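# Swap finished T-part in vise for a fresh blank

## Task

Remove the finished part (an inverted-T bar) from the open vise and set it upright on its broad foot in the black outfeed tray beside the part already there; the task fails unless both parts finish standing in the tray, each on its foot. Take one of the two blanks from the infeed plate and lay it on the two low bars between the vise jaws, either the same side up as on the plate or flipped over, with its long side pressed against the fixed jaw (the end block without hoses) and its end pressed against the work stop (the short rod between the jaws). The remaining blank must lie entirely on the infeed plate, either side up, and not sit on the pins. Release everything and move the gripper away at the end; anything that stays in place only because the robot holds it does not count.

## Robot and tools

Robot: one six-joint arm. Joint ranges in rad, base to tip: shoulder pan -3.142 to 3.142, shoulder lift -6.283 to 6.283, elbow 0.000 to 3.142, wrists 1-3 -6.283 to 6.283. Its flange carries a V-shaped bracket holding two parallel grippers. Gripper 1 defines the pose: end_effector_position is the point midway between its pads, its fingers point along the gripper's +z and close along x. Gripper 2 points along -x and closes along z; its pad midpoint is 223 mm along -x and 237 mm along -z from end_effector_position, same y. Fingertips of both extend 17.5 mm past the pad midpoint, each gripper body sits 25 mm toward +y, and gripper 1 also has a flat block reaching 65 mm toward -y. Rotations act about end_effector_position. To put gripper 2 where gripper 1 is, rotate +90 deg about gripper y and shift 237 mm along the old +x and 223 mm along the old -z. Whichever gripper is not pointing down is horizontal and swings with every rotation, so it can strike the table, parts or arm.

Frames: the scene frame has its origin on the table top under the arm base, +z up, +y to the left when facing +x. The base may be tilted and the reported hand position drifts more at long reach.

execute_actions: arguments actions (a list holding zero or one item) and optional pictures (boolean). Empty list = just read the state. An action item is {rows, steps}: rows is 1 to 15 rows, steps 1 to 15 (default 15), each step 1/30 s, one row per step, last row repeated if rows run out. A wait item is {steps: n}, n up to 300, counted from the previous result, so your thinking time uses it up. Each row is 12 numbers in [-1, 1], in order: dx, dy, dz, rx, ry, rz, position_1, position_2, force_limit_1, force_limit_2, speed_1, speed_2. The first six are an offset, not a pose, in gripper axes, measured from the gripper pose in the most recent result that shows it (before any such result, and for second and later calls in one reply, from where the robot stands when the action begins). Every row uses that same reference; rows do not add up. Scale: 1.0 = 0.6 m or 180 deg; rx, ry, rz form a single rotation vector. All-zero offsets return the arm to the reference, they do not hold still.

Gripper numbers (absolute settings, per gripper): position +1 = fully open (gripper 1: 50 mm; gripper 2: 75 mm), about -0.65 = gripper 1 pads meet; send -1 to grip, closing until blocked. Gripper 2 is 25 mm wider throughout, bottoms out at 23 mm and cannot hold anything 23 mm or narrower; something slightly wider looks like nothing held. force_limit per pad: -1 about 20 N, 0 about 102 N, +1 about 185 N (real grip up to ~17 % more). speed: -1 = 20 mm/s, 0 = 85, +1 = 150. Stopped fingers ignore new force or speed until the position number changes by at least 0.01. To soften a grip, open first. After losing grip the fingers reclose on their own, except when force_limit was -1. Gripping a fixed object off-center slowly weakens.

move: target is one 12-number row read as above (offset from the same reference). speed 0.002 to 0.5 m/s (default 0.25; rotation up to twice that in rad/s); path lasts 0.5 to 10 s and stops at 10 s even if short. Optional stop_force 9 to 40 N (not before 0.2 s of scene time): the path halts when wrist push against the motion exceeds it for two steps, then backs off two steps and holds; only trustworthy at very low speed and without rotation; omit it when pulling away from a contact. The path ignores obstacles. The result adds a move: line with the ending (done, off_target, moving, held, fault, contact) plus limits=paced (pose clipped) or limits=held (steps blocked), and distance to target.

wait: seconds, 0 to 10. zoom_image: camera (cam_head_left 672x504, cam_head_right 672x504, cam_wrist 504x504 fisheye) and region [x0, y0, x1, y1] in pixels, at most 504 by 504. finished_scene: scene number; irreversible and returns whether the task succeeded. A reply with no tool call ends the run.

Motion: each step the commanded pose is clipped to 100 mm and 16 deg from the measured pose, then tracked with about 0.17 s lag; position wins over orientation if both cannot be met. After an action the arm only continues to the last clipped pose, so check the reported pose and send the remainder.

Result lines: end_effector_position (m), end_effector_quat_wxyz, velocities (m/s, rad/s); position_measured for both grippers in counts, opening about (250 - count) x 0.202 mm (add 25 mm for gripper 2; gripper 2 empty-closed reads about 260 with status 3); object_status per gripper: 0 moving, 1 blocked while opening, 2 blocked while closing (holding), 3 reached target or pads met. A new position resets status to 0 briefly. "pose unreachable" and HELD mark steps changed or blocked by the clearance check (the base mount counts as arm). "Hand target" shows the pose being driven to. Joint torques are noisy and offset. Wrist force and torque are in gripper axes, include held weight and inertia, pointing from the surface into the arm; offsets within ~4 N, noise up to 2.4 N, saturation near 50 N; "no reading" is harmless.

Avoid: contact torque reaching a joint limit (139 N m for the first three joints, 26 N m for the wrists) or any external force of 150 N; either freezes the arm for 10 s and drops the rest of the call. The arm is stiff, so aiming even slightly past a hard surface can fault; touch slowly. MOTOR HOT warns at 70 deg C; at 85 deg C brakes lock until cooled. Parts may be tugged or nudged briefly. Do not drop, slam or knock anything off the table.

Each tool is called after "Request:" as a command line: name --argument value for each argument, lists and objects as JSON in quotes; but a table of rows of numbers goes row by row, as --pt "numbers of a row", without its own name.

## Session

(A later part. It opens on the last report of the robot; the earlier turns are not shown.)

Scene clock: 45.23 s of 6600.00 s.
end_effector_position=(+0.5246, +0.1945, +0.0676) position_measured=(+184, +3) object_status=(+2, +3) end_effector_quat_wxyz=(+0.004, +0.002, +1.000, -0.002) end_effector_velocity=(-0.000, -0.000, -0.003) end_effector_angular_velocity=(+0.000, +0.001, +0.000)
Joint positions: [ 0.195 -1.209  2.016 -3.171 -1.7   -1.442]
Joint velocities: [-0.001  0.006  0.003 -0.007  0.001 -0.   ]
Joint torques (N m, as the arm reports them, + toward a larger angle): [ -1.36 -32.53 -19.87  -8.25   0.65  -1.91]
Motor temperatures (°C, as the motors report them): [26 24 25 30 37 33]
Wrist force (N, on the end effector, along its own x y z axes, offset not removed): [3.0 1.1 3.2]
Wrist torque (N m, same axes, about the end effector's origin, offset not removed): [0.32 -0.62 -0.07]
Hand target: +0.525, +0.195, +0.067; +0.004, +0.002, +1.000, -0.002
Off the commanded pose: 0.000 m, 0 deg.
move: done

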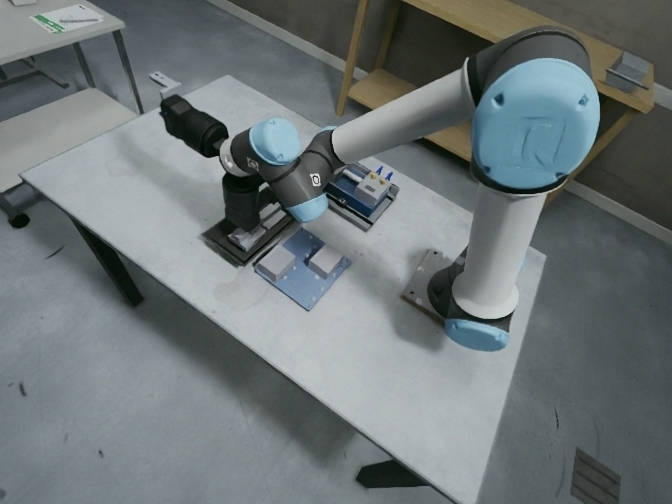

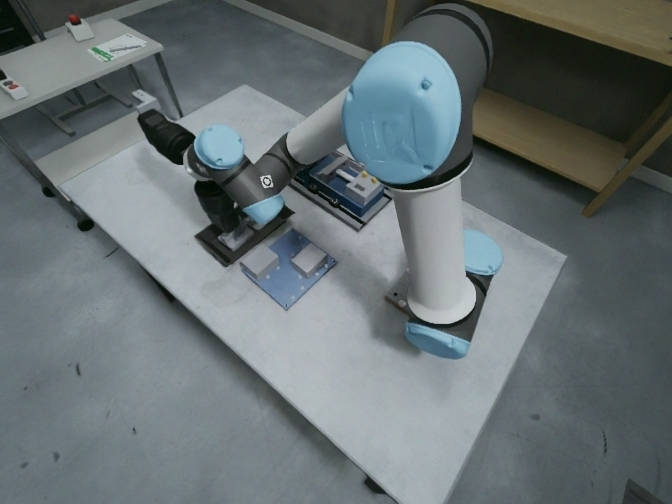

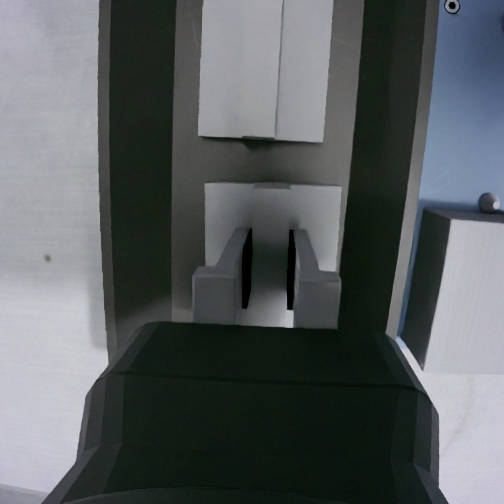

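Request:
move --target '[-0.007,-0.013,0.02,0,0,0,-1,1,-0.4,0,-0.5,0]' --speed 0.03

Request:
move --target '[0,0,0.04,0,0,0,-1,1,-0.4,0,-0.5,0]' --speed 0.004 --stop_force 9

Request:
move --target '[0,0,-0.002,0,0,0,0.4,1,0,0,0,0]' --speed 0.01

Request:
move --target '[0,0,-0.58,0,0,0,1,1,0,0,0,0]'

Request:
move --target '[0,0,0,0.3536,0,-0.3536,1,1,0,0,0,0]'

Request:
move --target '[0,0,0,0.3536,0,-0.3536,1,1,0,0,0,0]'

Scene clock: 53.27 s of 6600.00 s.
end_effector_position=(+0.5288, +0.1868, +0.0558) position_measured=(+184, +3) object_status=(+2, +3) end_effector_quat_wxyz=(+0.004, +0.002, +1.000, -0.002) end_effector_velocity=(+0.001, -0.001, -0.002) end_effector_angular_velocity=(-0.000, +0.001, -0.001)
Joint positions: [ 0.179 -1.185  2.023 -3.202 -1.688 -1.454]
Joint velocities: [-0.003  0.004  0.001 -0.003  0.002 -0.002]
Joint torques (N m, as the arm reports them, + toward a larger angle): [ -7.71 -32.23 -18.58  -8.1    1.67  -1.99]
Motor temperatures (°C, as the motors report them): [26 24 25 30 37 33]
Wrist force (N, on the end effector, along its own x y z axes, offset not removed): [3.7 0.7 3.1]
Wrist torque (N m, same axes, about the end effector's origin, offset not removed): [0.25 -0.75 -0.14]
Hand target: +0.529, +0.187, +0.056; +0.004, +0.002, +1.000, -0.002
Off the commanded pose: 0.000 m, 0 deg.
After step 90, 4.17 s passed at rest.
move: done

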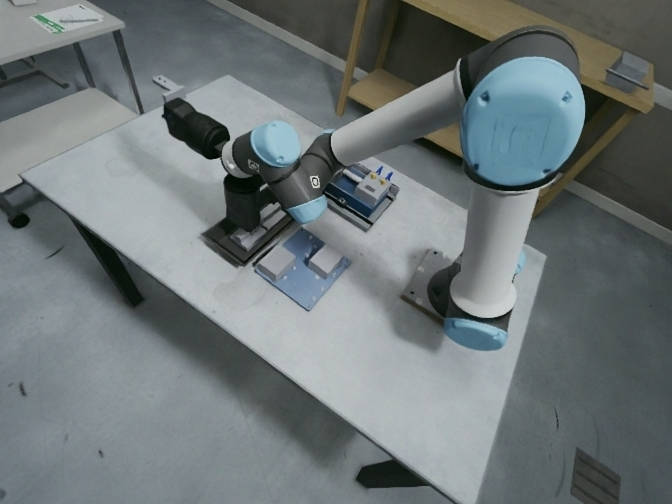

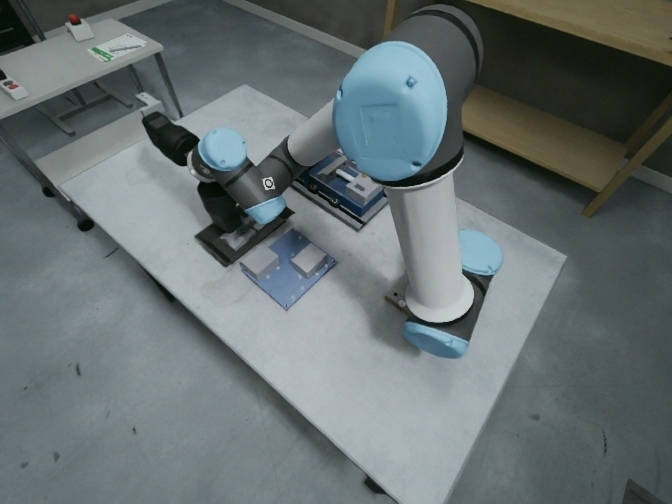

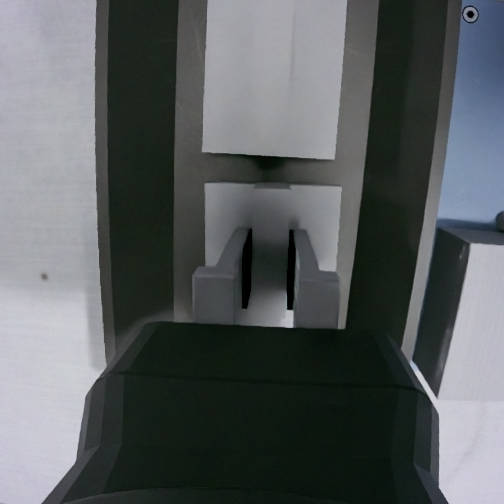

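Scene clock: 55.60 s of 6600.00 s.
end_effector_position=(+0.5289, +0.1868, +0.0479) position_measured=(+184, +3) object_status=(+2, +3) end_effector_quat_wxyz=(+0.004, +0.002, +1.000, -0.002) end_effector_velocity=(-0.001, +0.000, +0.000) end_effector_angular_velocity=(+0.001, +0.003, +0.001)
Joint positions: [ 0.179 -1.17   2.027 -3.223 -1.688 -1.454]
Joint velocities: [-0.    -0.002 -0.     0.005  0.001  0.   ]
Joint torques (N m, as the arm reports them, + toward a larger angle): [  5.63 -48.   -17.7   -2.27  -1.66   2.26]
Motor temperatures (°C, as the motors report them): [26 24 25 30 37 33]
Wrist force (N, on the end effector, along its own x y z axes, offset not removed): [-2.9 2.0 -18.3]
Wrist torque (N m, same axes, about the end effector's origin, offset not removed): [0.23 0.31 -0.08]
Hand target: +0.529, +0.187, +0.048; +0.004, +0.002, +1.000, -0.002
Off the commanded pose: 0.016 m, 0 deg.
move: contact

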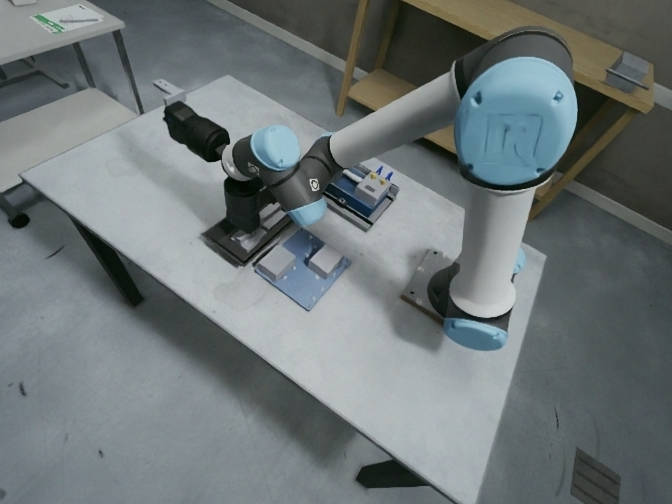

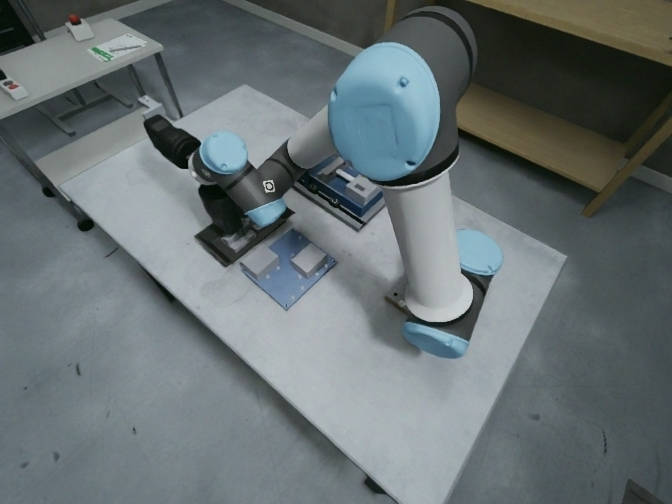

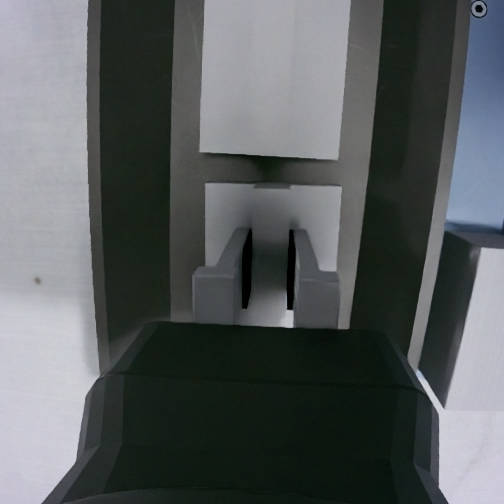

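Scene clock: 56.30 s of 6600.00 s.
end_effector_position=(+0.5289, +0.1868, +0.0491) position_measured=(+92, +3) object_status=(+3, +3) end_effector_quat_wxyz=(+0.004, +0.002, +1.000, -0.002) end_effector_velocity=(-0.000, +0.000, +0.001) end_effector_angular_velocity=(-0.001, +0.000, +0.000)
Joint positions: [ 0.179 -1.172  2.027 -3.22  -1.688 -1.454]
Joint velocities: [ 0.001 -0.001 -0.     0.002 -0.001 -0.   ]
Joint torques (N m, as the arm reports them, + toward a larger angle): [  5.08 -57.88 -30.82  -4.81  -1.27   2.02]
Motor temperatures (°C, as the motors report them): [26 24 25 30 37 33]
Wrist force (N, on the end effector, along its own x y z axes, offset not removed): [2.0 0.4 0.6]
Wrist torque (N m, same axes, about the end effector's origin, offset not removed): [0.09 -0.35 -0.11]
Hand target: +0.529, +0.187, +0.049; +0.004, +0.002, +1.000, -0.002
Off the commanded pose: 0.000 m, 0 deg.
move: done

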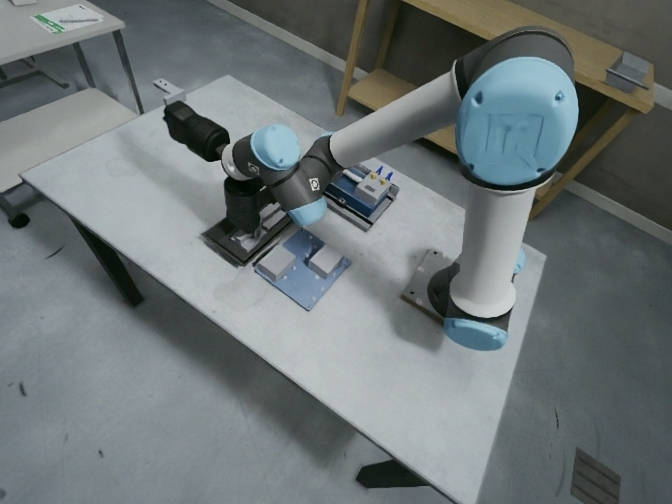

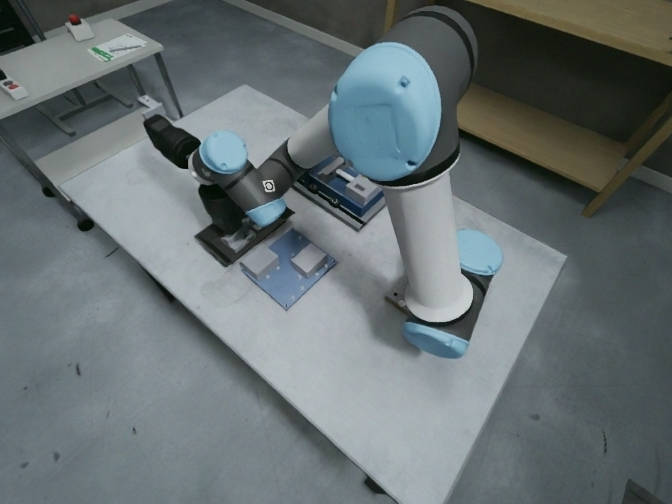

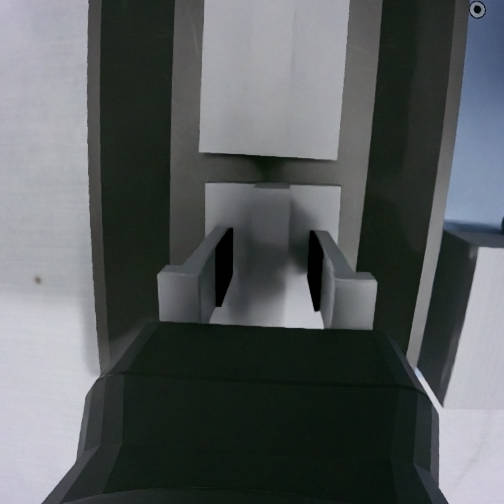

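Scene clock: 58.33 s of 6600.00 s.
end_effector_position=(+0.5257, +0.1876, +0.3967) position_measured=(+3, +3) object_status=(+3, +3) end_effector_quat_wxyz=(+0.004, +0.002, +1.000, -0.002) end_effector_velocity=(+0.000, -0.001, +0.002) end_effector_angular_velocity=(-0.002, +0.003, -0.003)
Joint positions: [ 0.178 -1.513  1.464 -2.317 -1.688 -1.454]
Joint velocities: [-0.001  0.002 -0.007  0.009 -0.002 -0.   ]
Joint torques (N m, as the arm reports them, + toward a larger angle): [ -4.01 -26.09 -41.79  -4.89  -2.37   2.36]
Motor temperatures (°C, as the motors report them): [26 24 25 30 37 33]
Wrist force (N, on the end effector, along its own x y z axes, offset not removed): [3.1 0.1 1.2]
Wrist torque (N m, same axes, about the end effector's origin, offset not removed): [0.09 -0.58 -0.09]
Hand target: +0.526, +0.188, +0.397; +0.004, +0.002, +1.000, -0.002
Off the commanded pose: 0.001 m, 0 deg.
move: done

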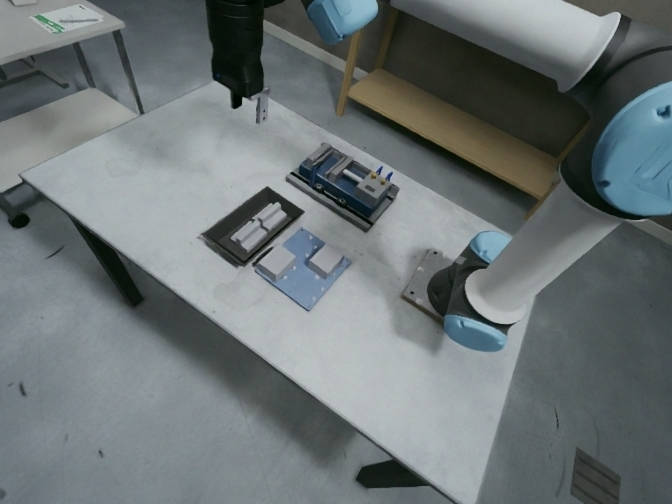

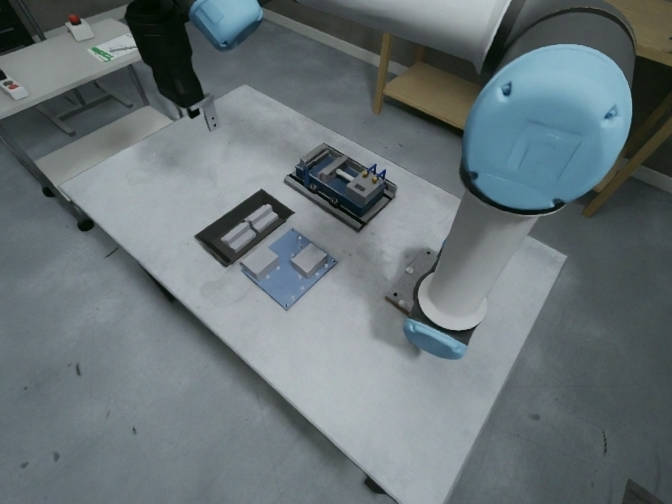

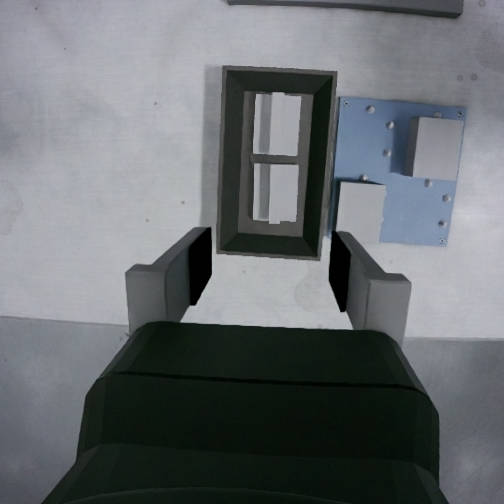

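Scene clock: 62.03 s of 6600.00 s.
end_effector_position=(+0.5259, +0.1879, +0.3970) position_measured=(+3, +3) object_status=(+3, +3) end_effector_quat_wxyz=(+0.001, -0.496, +0.707, -0.504) end_effector_velocity=(-0.000, +0.000, +0.000) end_effector_angular_velocity=(-0.008, -0.002, +0.011)
Joint positions: [ 0.561 -1.544  1.838 -2.588 -1.954 -2.738]
Joint velocities: [ 0.002 -0.003  0.008 -0.008  0.    -0.013]
Joint torques (N m, as the arm reports them, + toward a larger angle): [  8.17 -49.61 -26.18  -7.74  -2.87  -1.88]
Motor temperatures (°C, as the motors report them): [26 24 25 30 37 33]
Wrist force (N, on the end effector, along its own x y z axes, offset not removed): [2.2 0.2 1.2]
Wrist torque (N m, same axes, about the end effector's origin, offset not removed): [0.14 -0.39 -0.11]
Hand target: +0.526, +0.188, +0.397; +0.001, -0.497, +0.707, -0.504
Off the commanded pose: 0.000 m, 0 deg.
move: done

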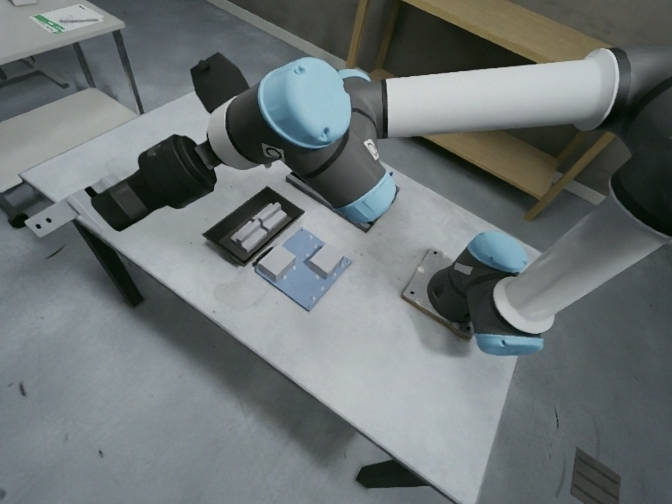

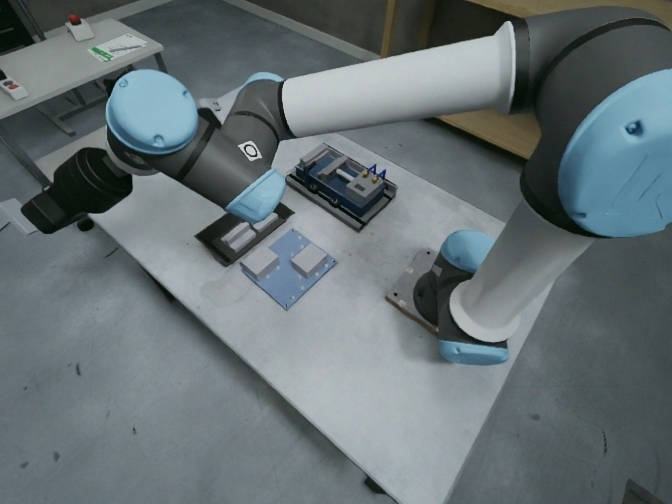

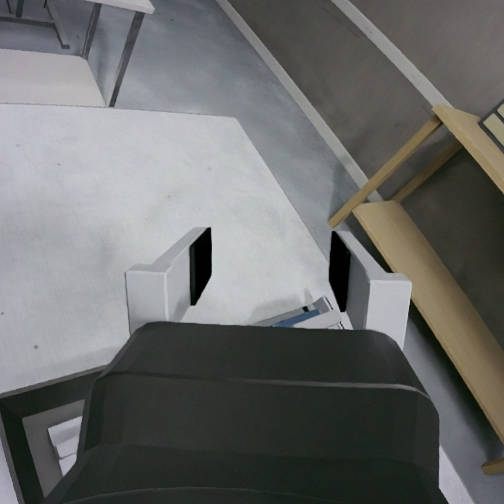

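Scene clock: 65.77 s of 6600.00 s.
end_effector_position=(+0.5258, +0.1882, +0.3964) position_measured=(+3, +3) object_status=(+3, +3) end_effector_quat_wxyz=(+0.003, +0.704, -0.001, +0.710) end_effector_velocity=(+0.000, +0.001, -0.000) end_effector_angular_velocity=(-0.006, +0.002, +0.014)
Joint positions: [ 0.14  -1.984  2.481 -2.865 -1.661 -4.62 ]
Joint velocities: [-0.013 -0.006  0.002  0.005  0.015 -0.023]
Joint torques (N m, as the arm reports them, + toward a larger angle): [ -5.37 -23.33 -22.54  -5.45   1.98  -1.86]
Motor temperatures (°C, as the motors report them): [26 24 25 30 37 33]
Wrist force (N, on the end effector, along its own x y z axes, offset not removed): [3.5 2.2 0.1]
Wrist torque (N m, same axes, about the end effector's origin, offset not removed): [0.57 -0.62 -0.15]
Hand target: +0.526, +0.188, +0.396; +0.003, +0.704, -0.000, +0.710
Off the commanded pose: 0.001 m, 0 deg.
move: done

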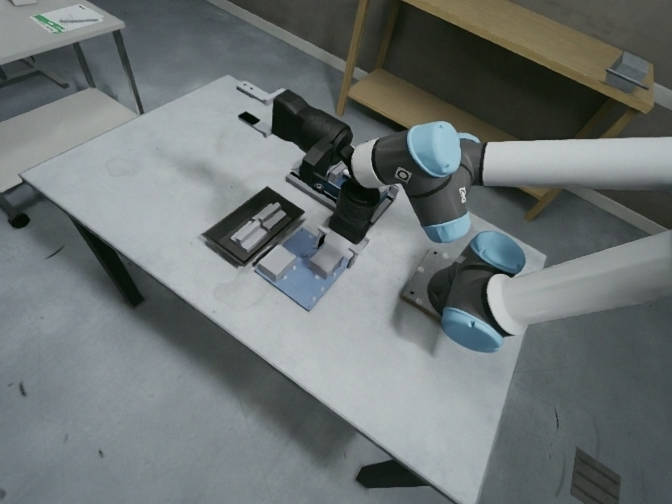

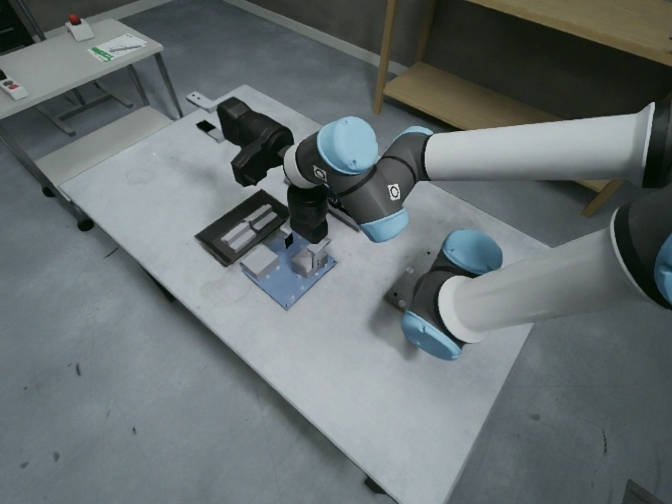

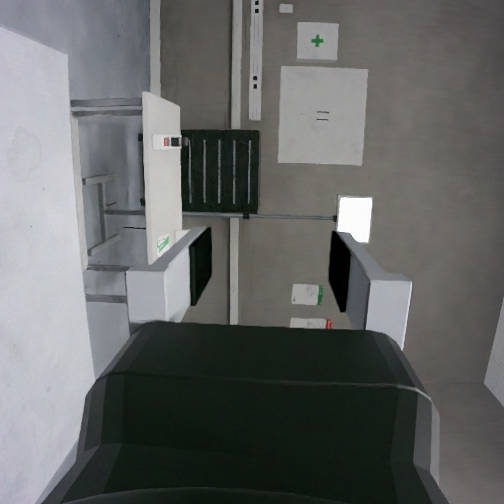

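Request:
move --target '[-0.165,0.1,0.059,-0.017,0,0,1,1,0,0,0,0]' --speed 0.12

Request:
move --target '[-0.037,0,0,0,0,0,1,1,0,0,0,0]' --speed 0.01 --stop_force 10

Request:
move --target '[0,0,0,0,0,0,1,-1,0,-0.7,0,-1]'

Scene clock: 76.30 s of 6600.00 s.
end_effector_position=(+0.5616, +0.1281, +0.2981) position_measured=(+3, +3) object_status=(+3, +3) end_effector_quat_wxyz=(+0.022, +0.704, -0.020, +0.710) end_effector_velocity=(+0.002, -0.002, -0.002) end_effector_angular_velocity=(+0.002, -0.004, -0.001)
Joint positions: [-0.041 -1.674  2.623 -3.32  -1.569 -4.708]
Joint velocities: [-0.005  0.017  0.001 -0.022  0.005 -0.002]
Joint torques (N m, as the arm reports them, + toward a larger angle): [ -6.37  -4.1  -14.62  -8.22   2.07  -2.06]
Motor temperatures (°C, as the motors report them): [26 24 25 30 37 33]
Wrist force (N, on the end effector, along its own x y z axes, offset not removed): [3.6 0.9 -0.5]
Wrist torque (N m, same axes, about the end effector's origin, offset not removed): [0.29 -0.73 -0.14]
Hand target: +0.562, +0.128, +0.298; +0.022, +0.704, -0.020, +0.710
Off the commanded pose: 0.000 m, 0 deg.
After step 90, 6.00 s passed at rest.
move: done

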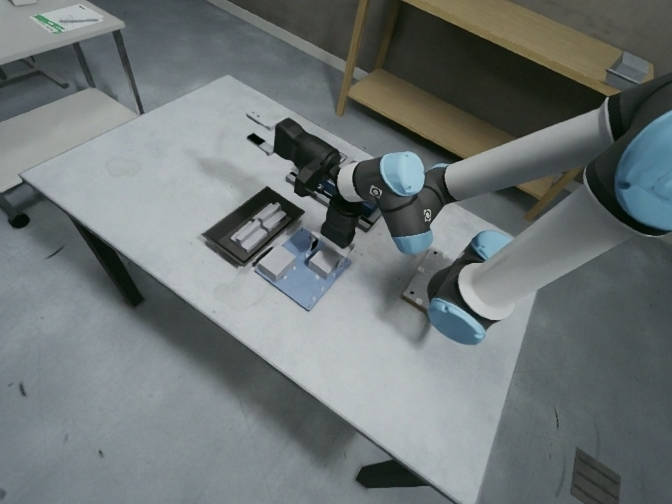

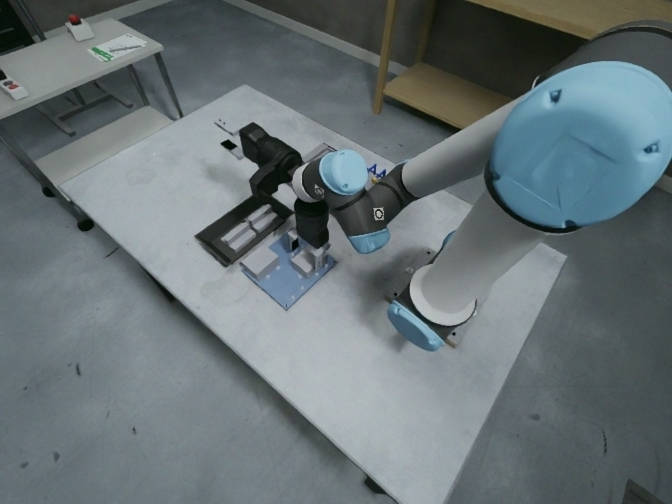

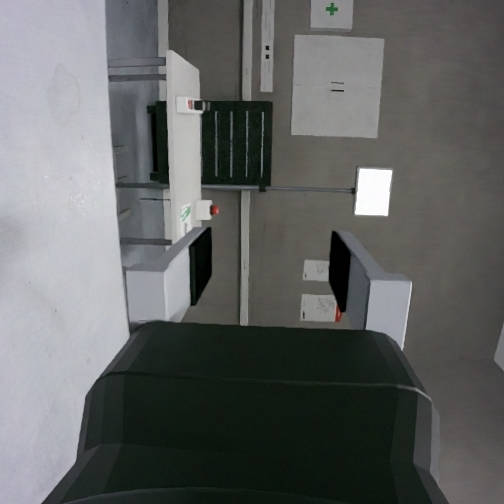

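Scene clock: 78.73 s of 6600.00 s.
end_effector_position=(+0.5618, +0.1280, +0.2762) position_measured=(+3, +3) object_status=(+3, +3) end_effector_quat_wxyz=(+0.022, +0.704, -0.020, +0.710) end_effector_velocity=(-0.000, +0.001, -0.003) end_effector_angular_velocity=(+0.000, +0.000, +0.002)
Joint positions: [-0.041 -1.583  2.647 -3.435 -1.57  -4.708]
Joint velocities: [ 0.001  0.012  0.004 -0.015  0.001 -0.   ]
Joint torques (N m, as the arm reports them, + toward a larger angle): [  6.4   -7.01 -14.3   -8.39  -2.04   2.31]
Motor temperatures (°C, as the motors report them): [26 24 25 30 37 33]
Wrist force (N, on the end effector, along its own x y z axes, offset not removed): [2.6 1.1 0.2]
Wrist torque (N m, same axes, about the end effector's origin, offset not removed): [0.28 -0.53 -0.07]
Hand target: +0.562, +0.128, +0.276; +0.022, +0.704, -0.020, +0.710
Off the commanded pose: 0.000 m, 0 deg.
move: done

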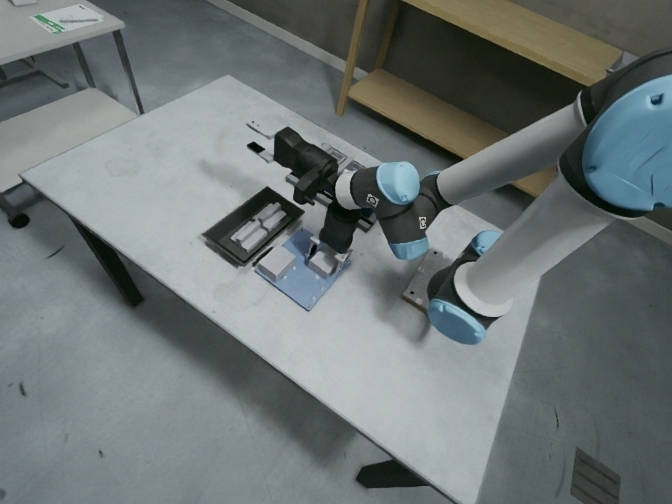

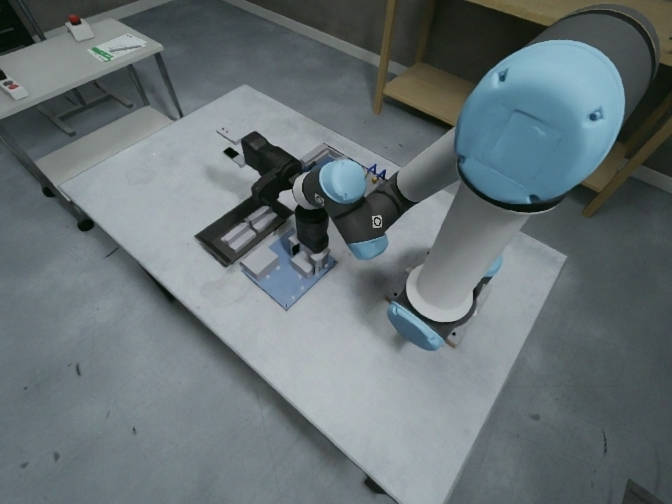

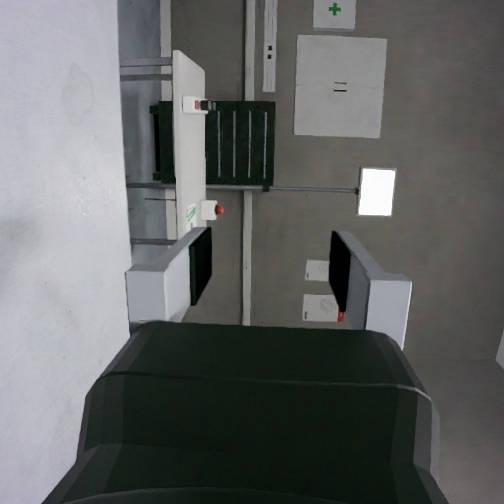

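Scene clock: 79.87 s of 6600.00 s.
end_effector_position=(+0.5618, +0.1280, +0.2762) position_measured=(+3, +93) object_status=(+3, +0) end_effector_quat_wxyz=(+0.022, +0.704, -0.020, +0.710) end_effector_velocity=(-0.000, -0.000, +0.000) end_effector_angular_velocity=(-0.000, -0.001, -0.001)
Joint positions: [-0.041 -1.583  2.647 -3.435 -1.57  -4.708]
Joint velocities: [-0.     0.     0.    -0.001 -0.    -0.   ]
Joint torques (N m, as the arm reports them, + toward a larger angle): [  5.63 -32.81 -28.56  -5.94  -1.62   2.18]
Motor temperatures (°C, as the motors report them): [26 24 25 30 37 33]
Wrist force (N, on the end effector, along its own x y z axes, offset not removed): [-1.8 0.6 1.5]
Wrist torque (N m, same axes, about the end effector's origin, offset not removed): [0.27 0.48 -0.06]
Hand target: +0.562, +0.128, +0.276; +0.022, +0.704, -0.020, +0.710
Off the commanded pose: 0.000 m, 0 deg.
move: done

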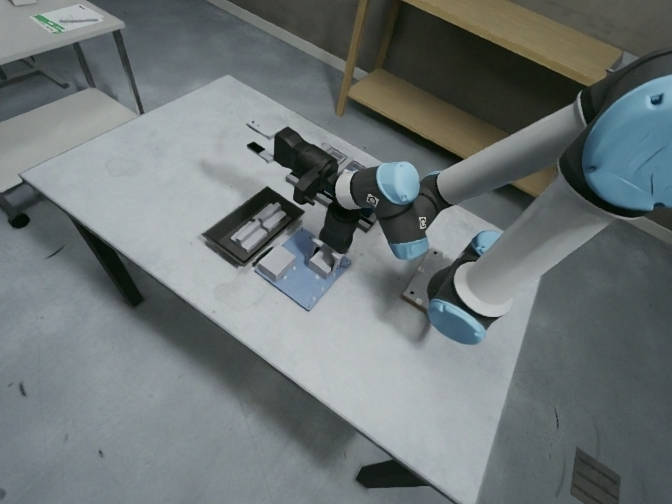

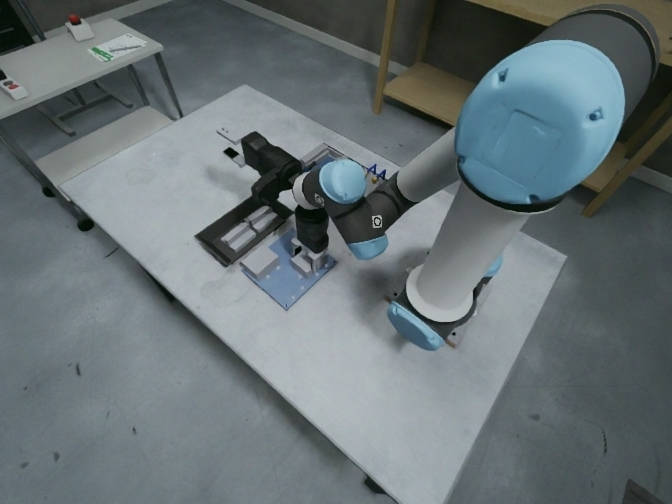

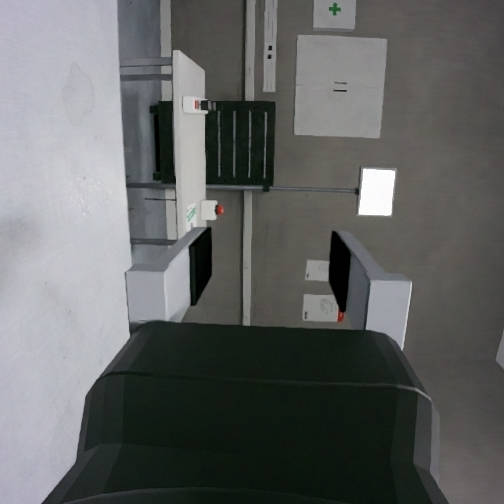

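Request:
move --target '[0.2,0,0,0,0,0,1,-1,0,-0.7,0,-1]' --speed 0.1

Request:
move --target '[-0.03,0.498,0.315,0,0,0,1,-1,0,-0.7,0,-1]' --speed 0.15

Request:
move --target '[-0.09,0,0,0,0,0,1,-1,0,-0.7,0,-1]' --speed 0.006 --stop_force 9

Scene clock: 95.13 s of 6600.00 s.
end_effector_position=(+0.5608, +0.1282, +0.3958) position_measured=(+3, +93) object_status=(+3, +2) end_effector_quat_wxyz=(+0.022, +0.704, -0.020, +0.710) end_effector_velocity=(+0.000, -0.001, +0.002) end_effector_angular_velocity=(+0.001, +0.003, -0.001)
Joint positions: [-0.043 -1.954  2.467 -2.885 -1.568 -4.71 ]
Joint velocities: [-0.002 -0.006 -0.006  0.015  0.001 -0.001]
Joint torques (N m, as the arm reports them, + toward a larger angle): [ -6.32 -22.85 -39.    -5.53   2.41  -1.8 ]
Motor temperatures (°C, as the motors report them): [26 24 25 30 37 33]
Wrist force (N, on the end effector, along its own x y z axes, offset not removed): [-1.2 2.0 -0.5]
Wrist torque (N m, same axes, about the end effector's origin, offset not removed): [0.51 0.45 -0.01]
Hand target: +0.561, +0.128, +0.396; +0.022, +0.704, -0.020, +0.710
Off the commanded pose: 0.000 m, 0 deg.
After step 90, 10.57 s passed at rest.
move: done

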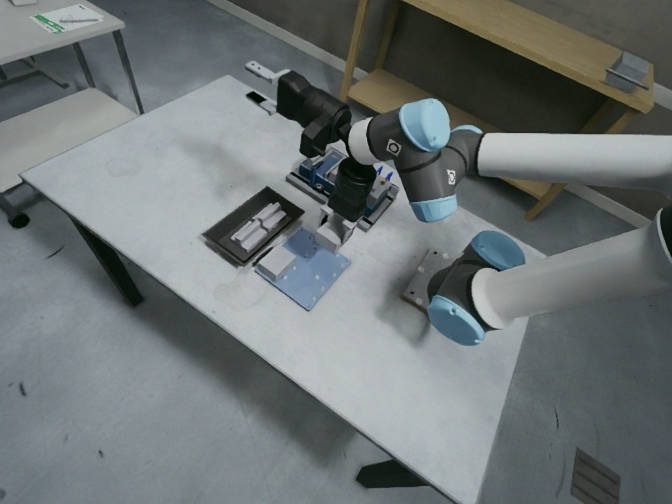

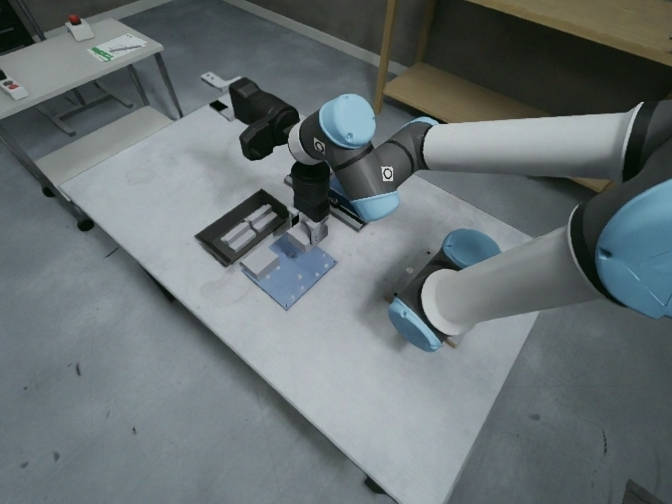

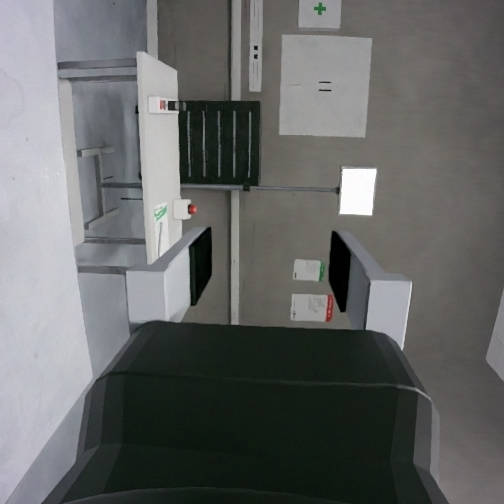

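Scene clock: 98.07 s of 6600.00 s.
end_effector_position=(+0.7317, -0.1809, +0.3797) position_measured=(+3, +93) object_status=(+3, +2) end_effector_quat_wxyz=(+0.022, +0.704, -0.020, +0.710) end_effector_velocity=(+0.002, -0.002, +0.001) end_effector_angular_velocity=(-0.001, -0.002, +0.002)
Joint positions: [-0.688 -1.439  2.06  -2.878 -1.122 -5.193]
Joint velocities: [-0.001  0.005 -0.008  0.002  0.002 -0.002]
Joint torques (N m, as the arm reports them, + toward a larger angle): [ -7.03 -25.6  -38.58  -5.01   4.25  -1.98]
Motor temperatures (°C, as the motors report them): [26 24 25 30 37 33]
Wrist force (N, on the end effector, along its own x y z axes, offset not removed): [-1.0 0.9 -0.2]
Wrist torque (N m, same axes, about the end effector's origin, offset not removed): [0.28 0.28 -0.09]
Hand target: +0.732, -0.181, +0.380; +0.022, +0.704, -0.020, +0.710
Off the commanded pose: 0.001 m, 0 deg.
move: done

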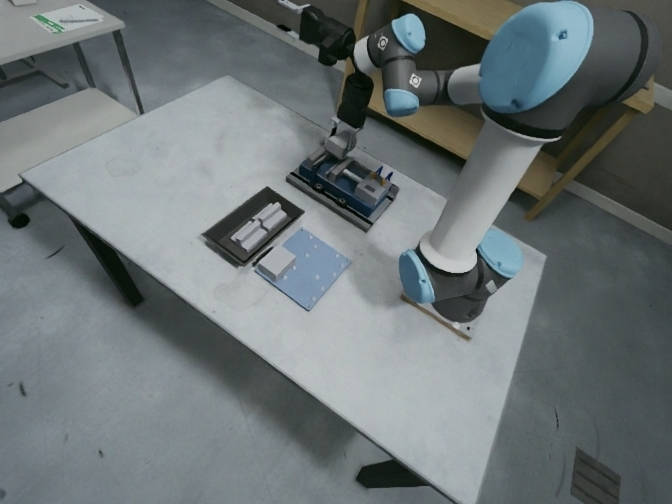

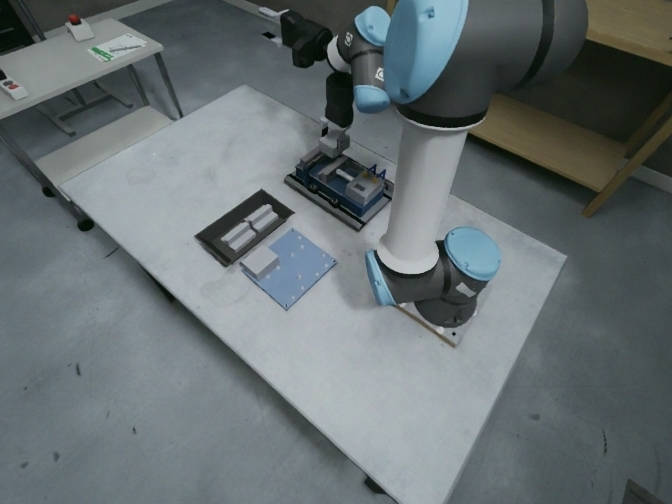

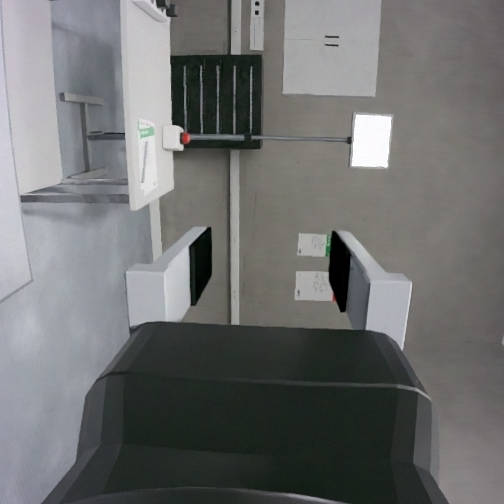

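Scene clock: 101.67 s of 6600.00 s.
end_effector_position=(+0.7319, -0.1809, +0.3603) position_measured=(+3, +93) object_status=(+3, +2) end_effector_quat_wxyz=(+0.022, +0.704, -0.020, +0.710) end_effector_velocity=(+0.000, +0.001, +0.000) end_effector_angular_velocity=(+0.003, +0.004, +0.001)
Joint positions: [-0.687 -1.407  2.083 -2.934 -1.122 -5.192]
Joint velocities: [ 0.002 -0.004 -0.002  0.01  -0.001  0.   ]
Joint torques (N m, as the arm reports them, + toward a larger angle): [  1.6  -46.89 -25.39  -0.73   0.05   1.29]
Motor temperatures (°C, as the motors report them): [26 24 25 30 37 33]
Wrist force (N, on the end effector, along its own x y z axes, offset not removed): [8.6 -0.6 15.1]
Wrist torque (N m, same axes, about the end effector's origin, offset not removed): [0.09 1.93 -0.08]
Hand target: +0.732, -0.181, +0.361; +0.022, +0.704, -0.020, +0.710
Off the commanded pose: 0.035 m, 0 deg.
move: contact

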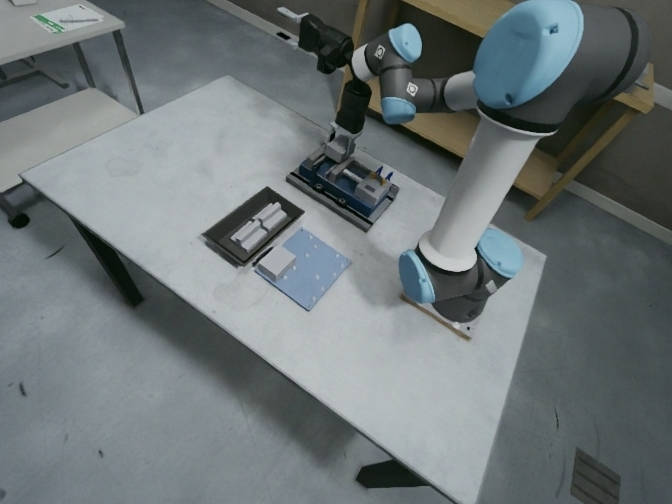

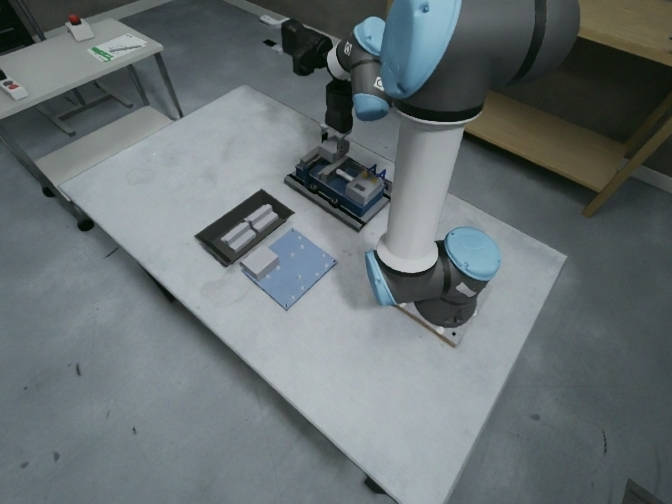

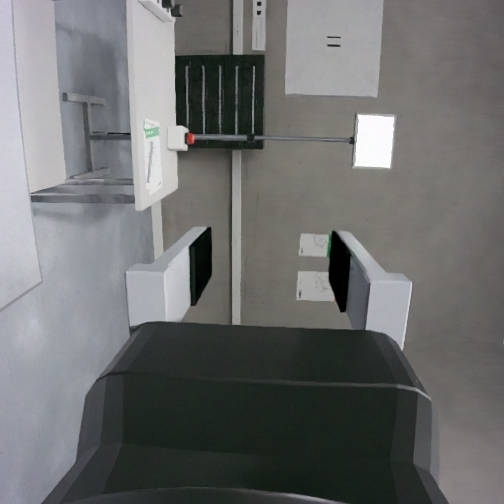

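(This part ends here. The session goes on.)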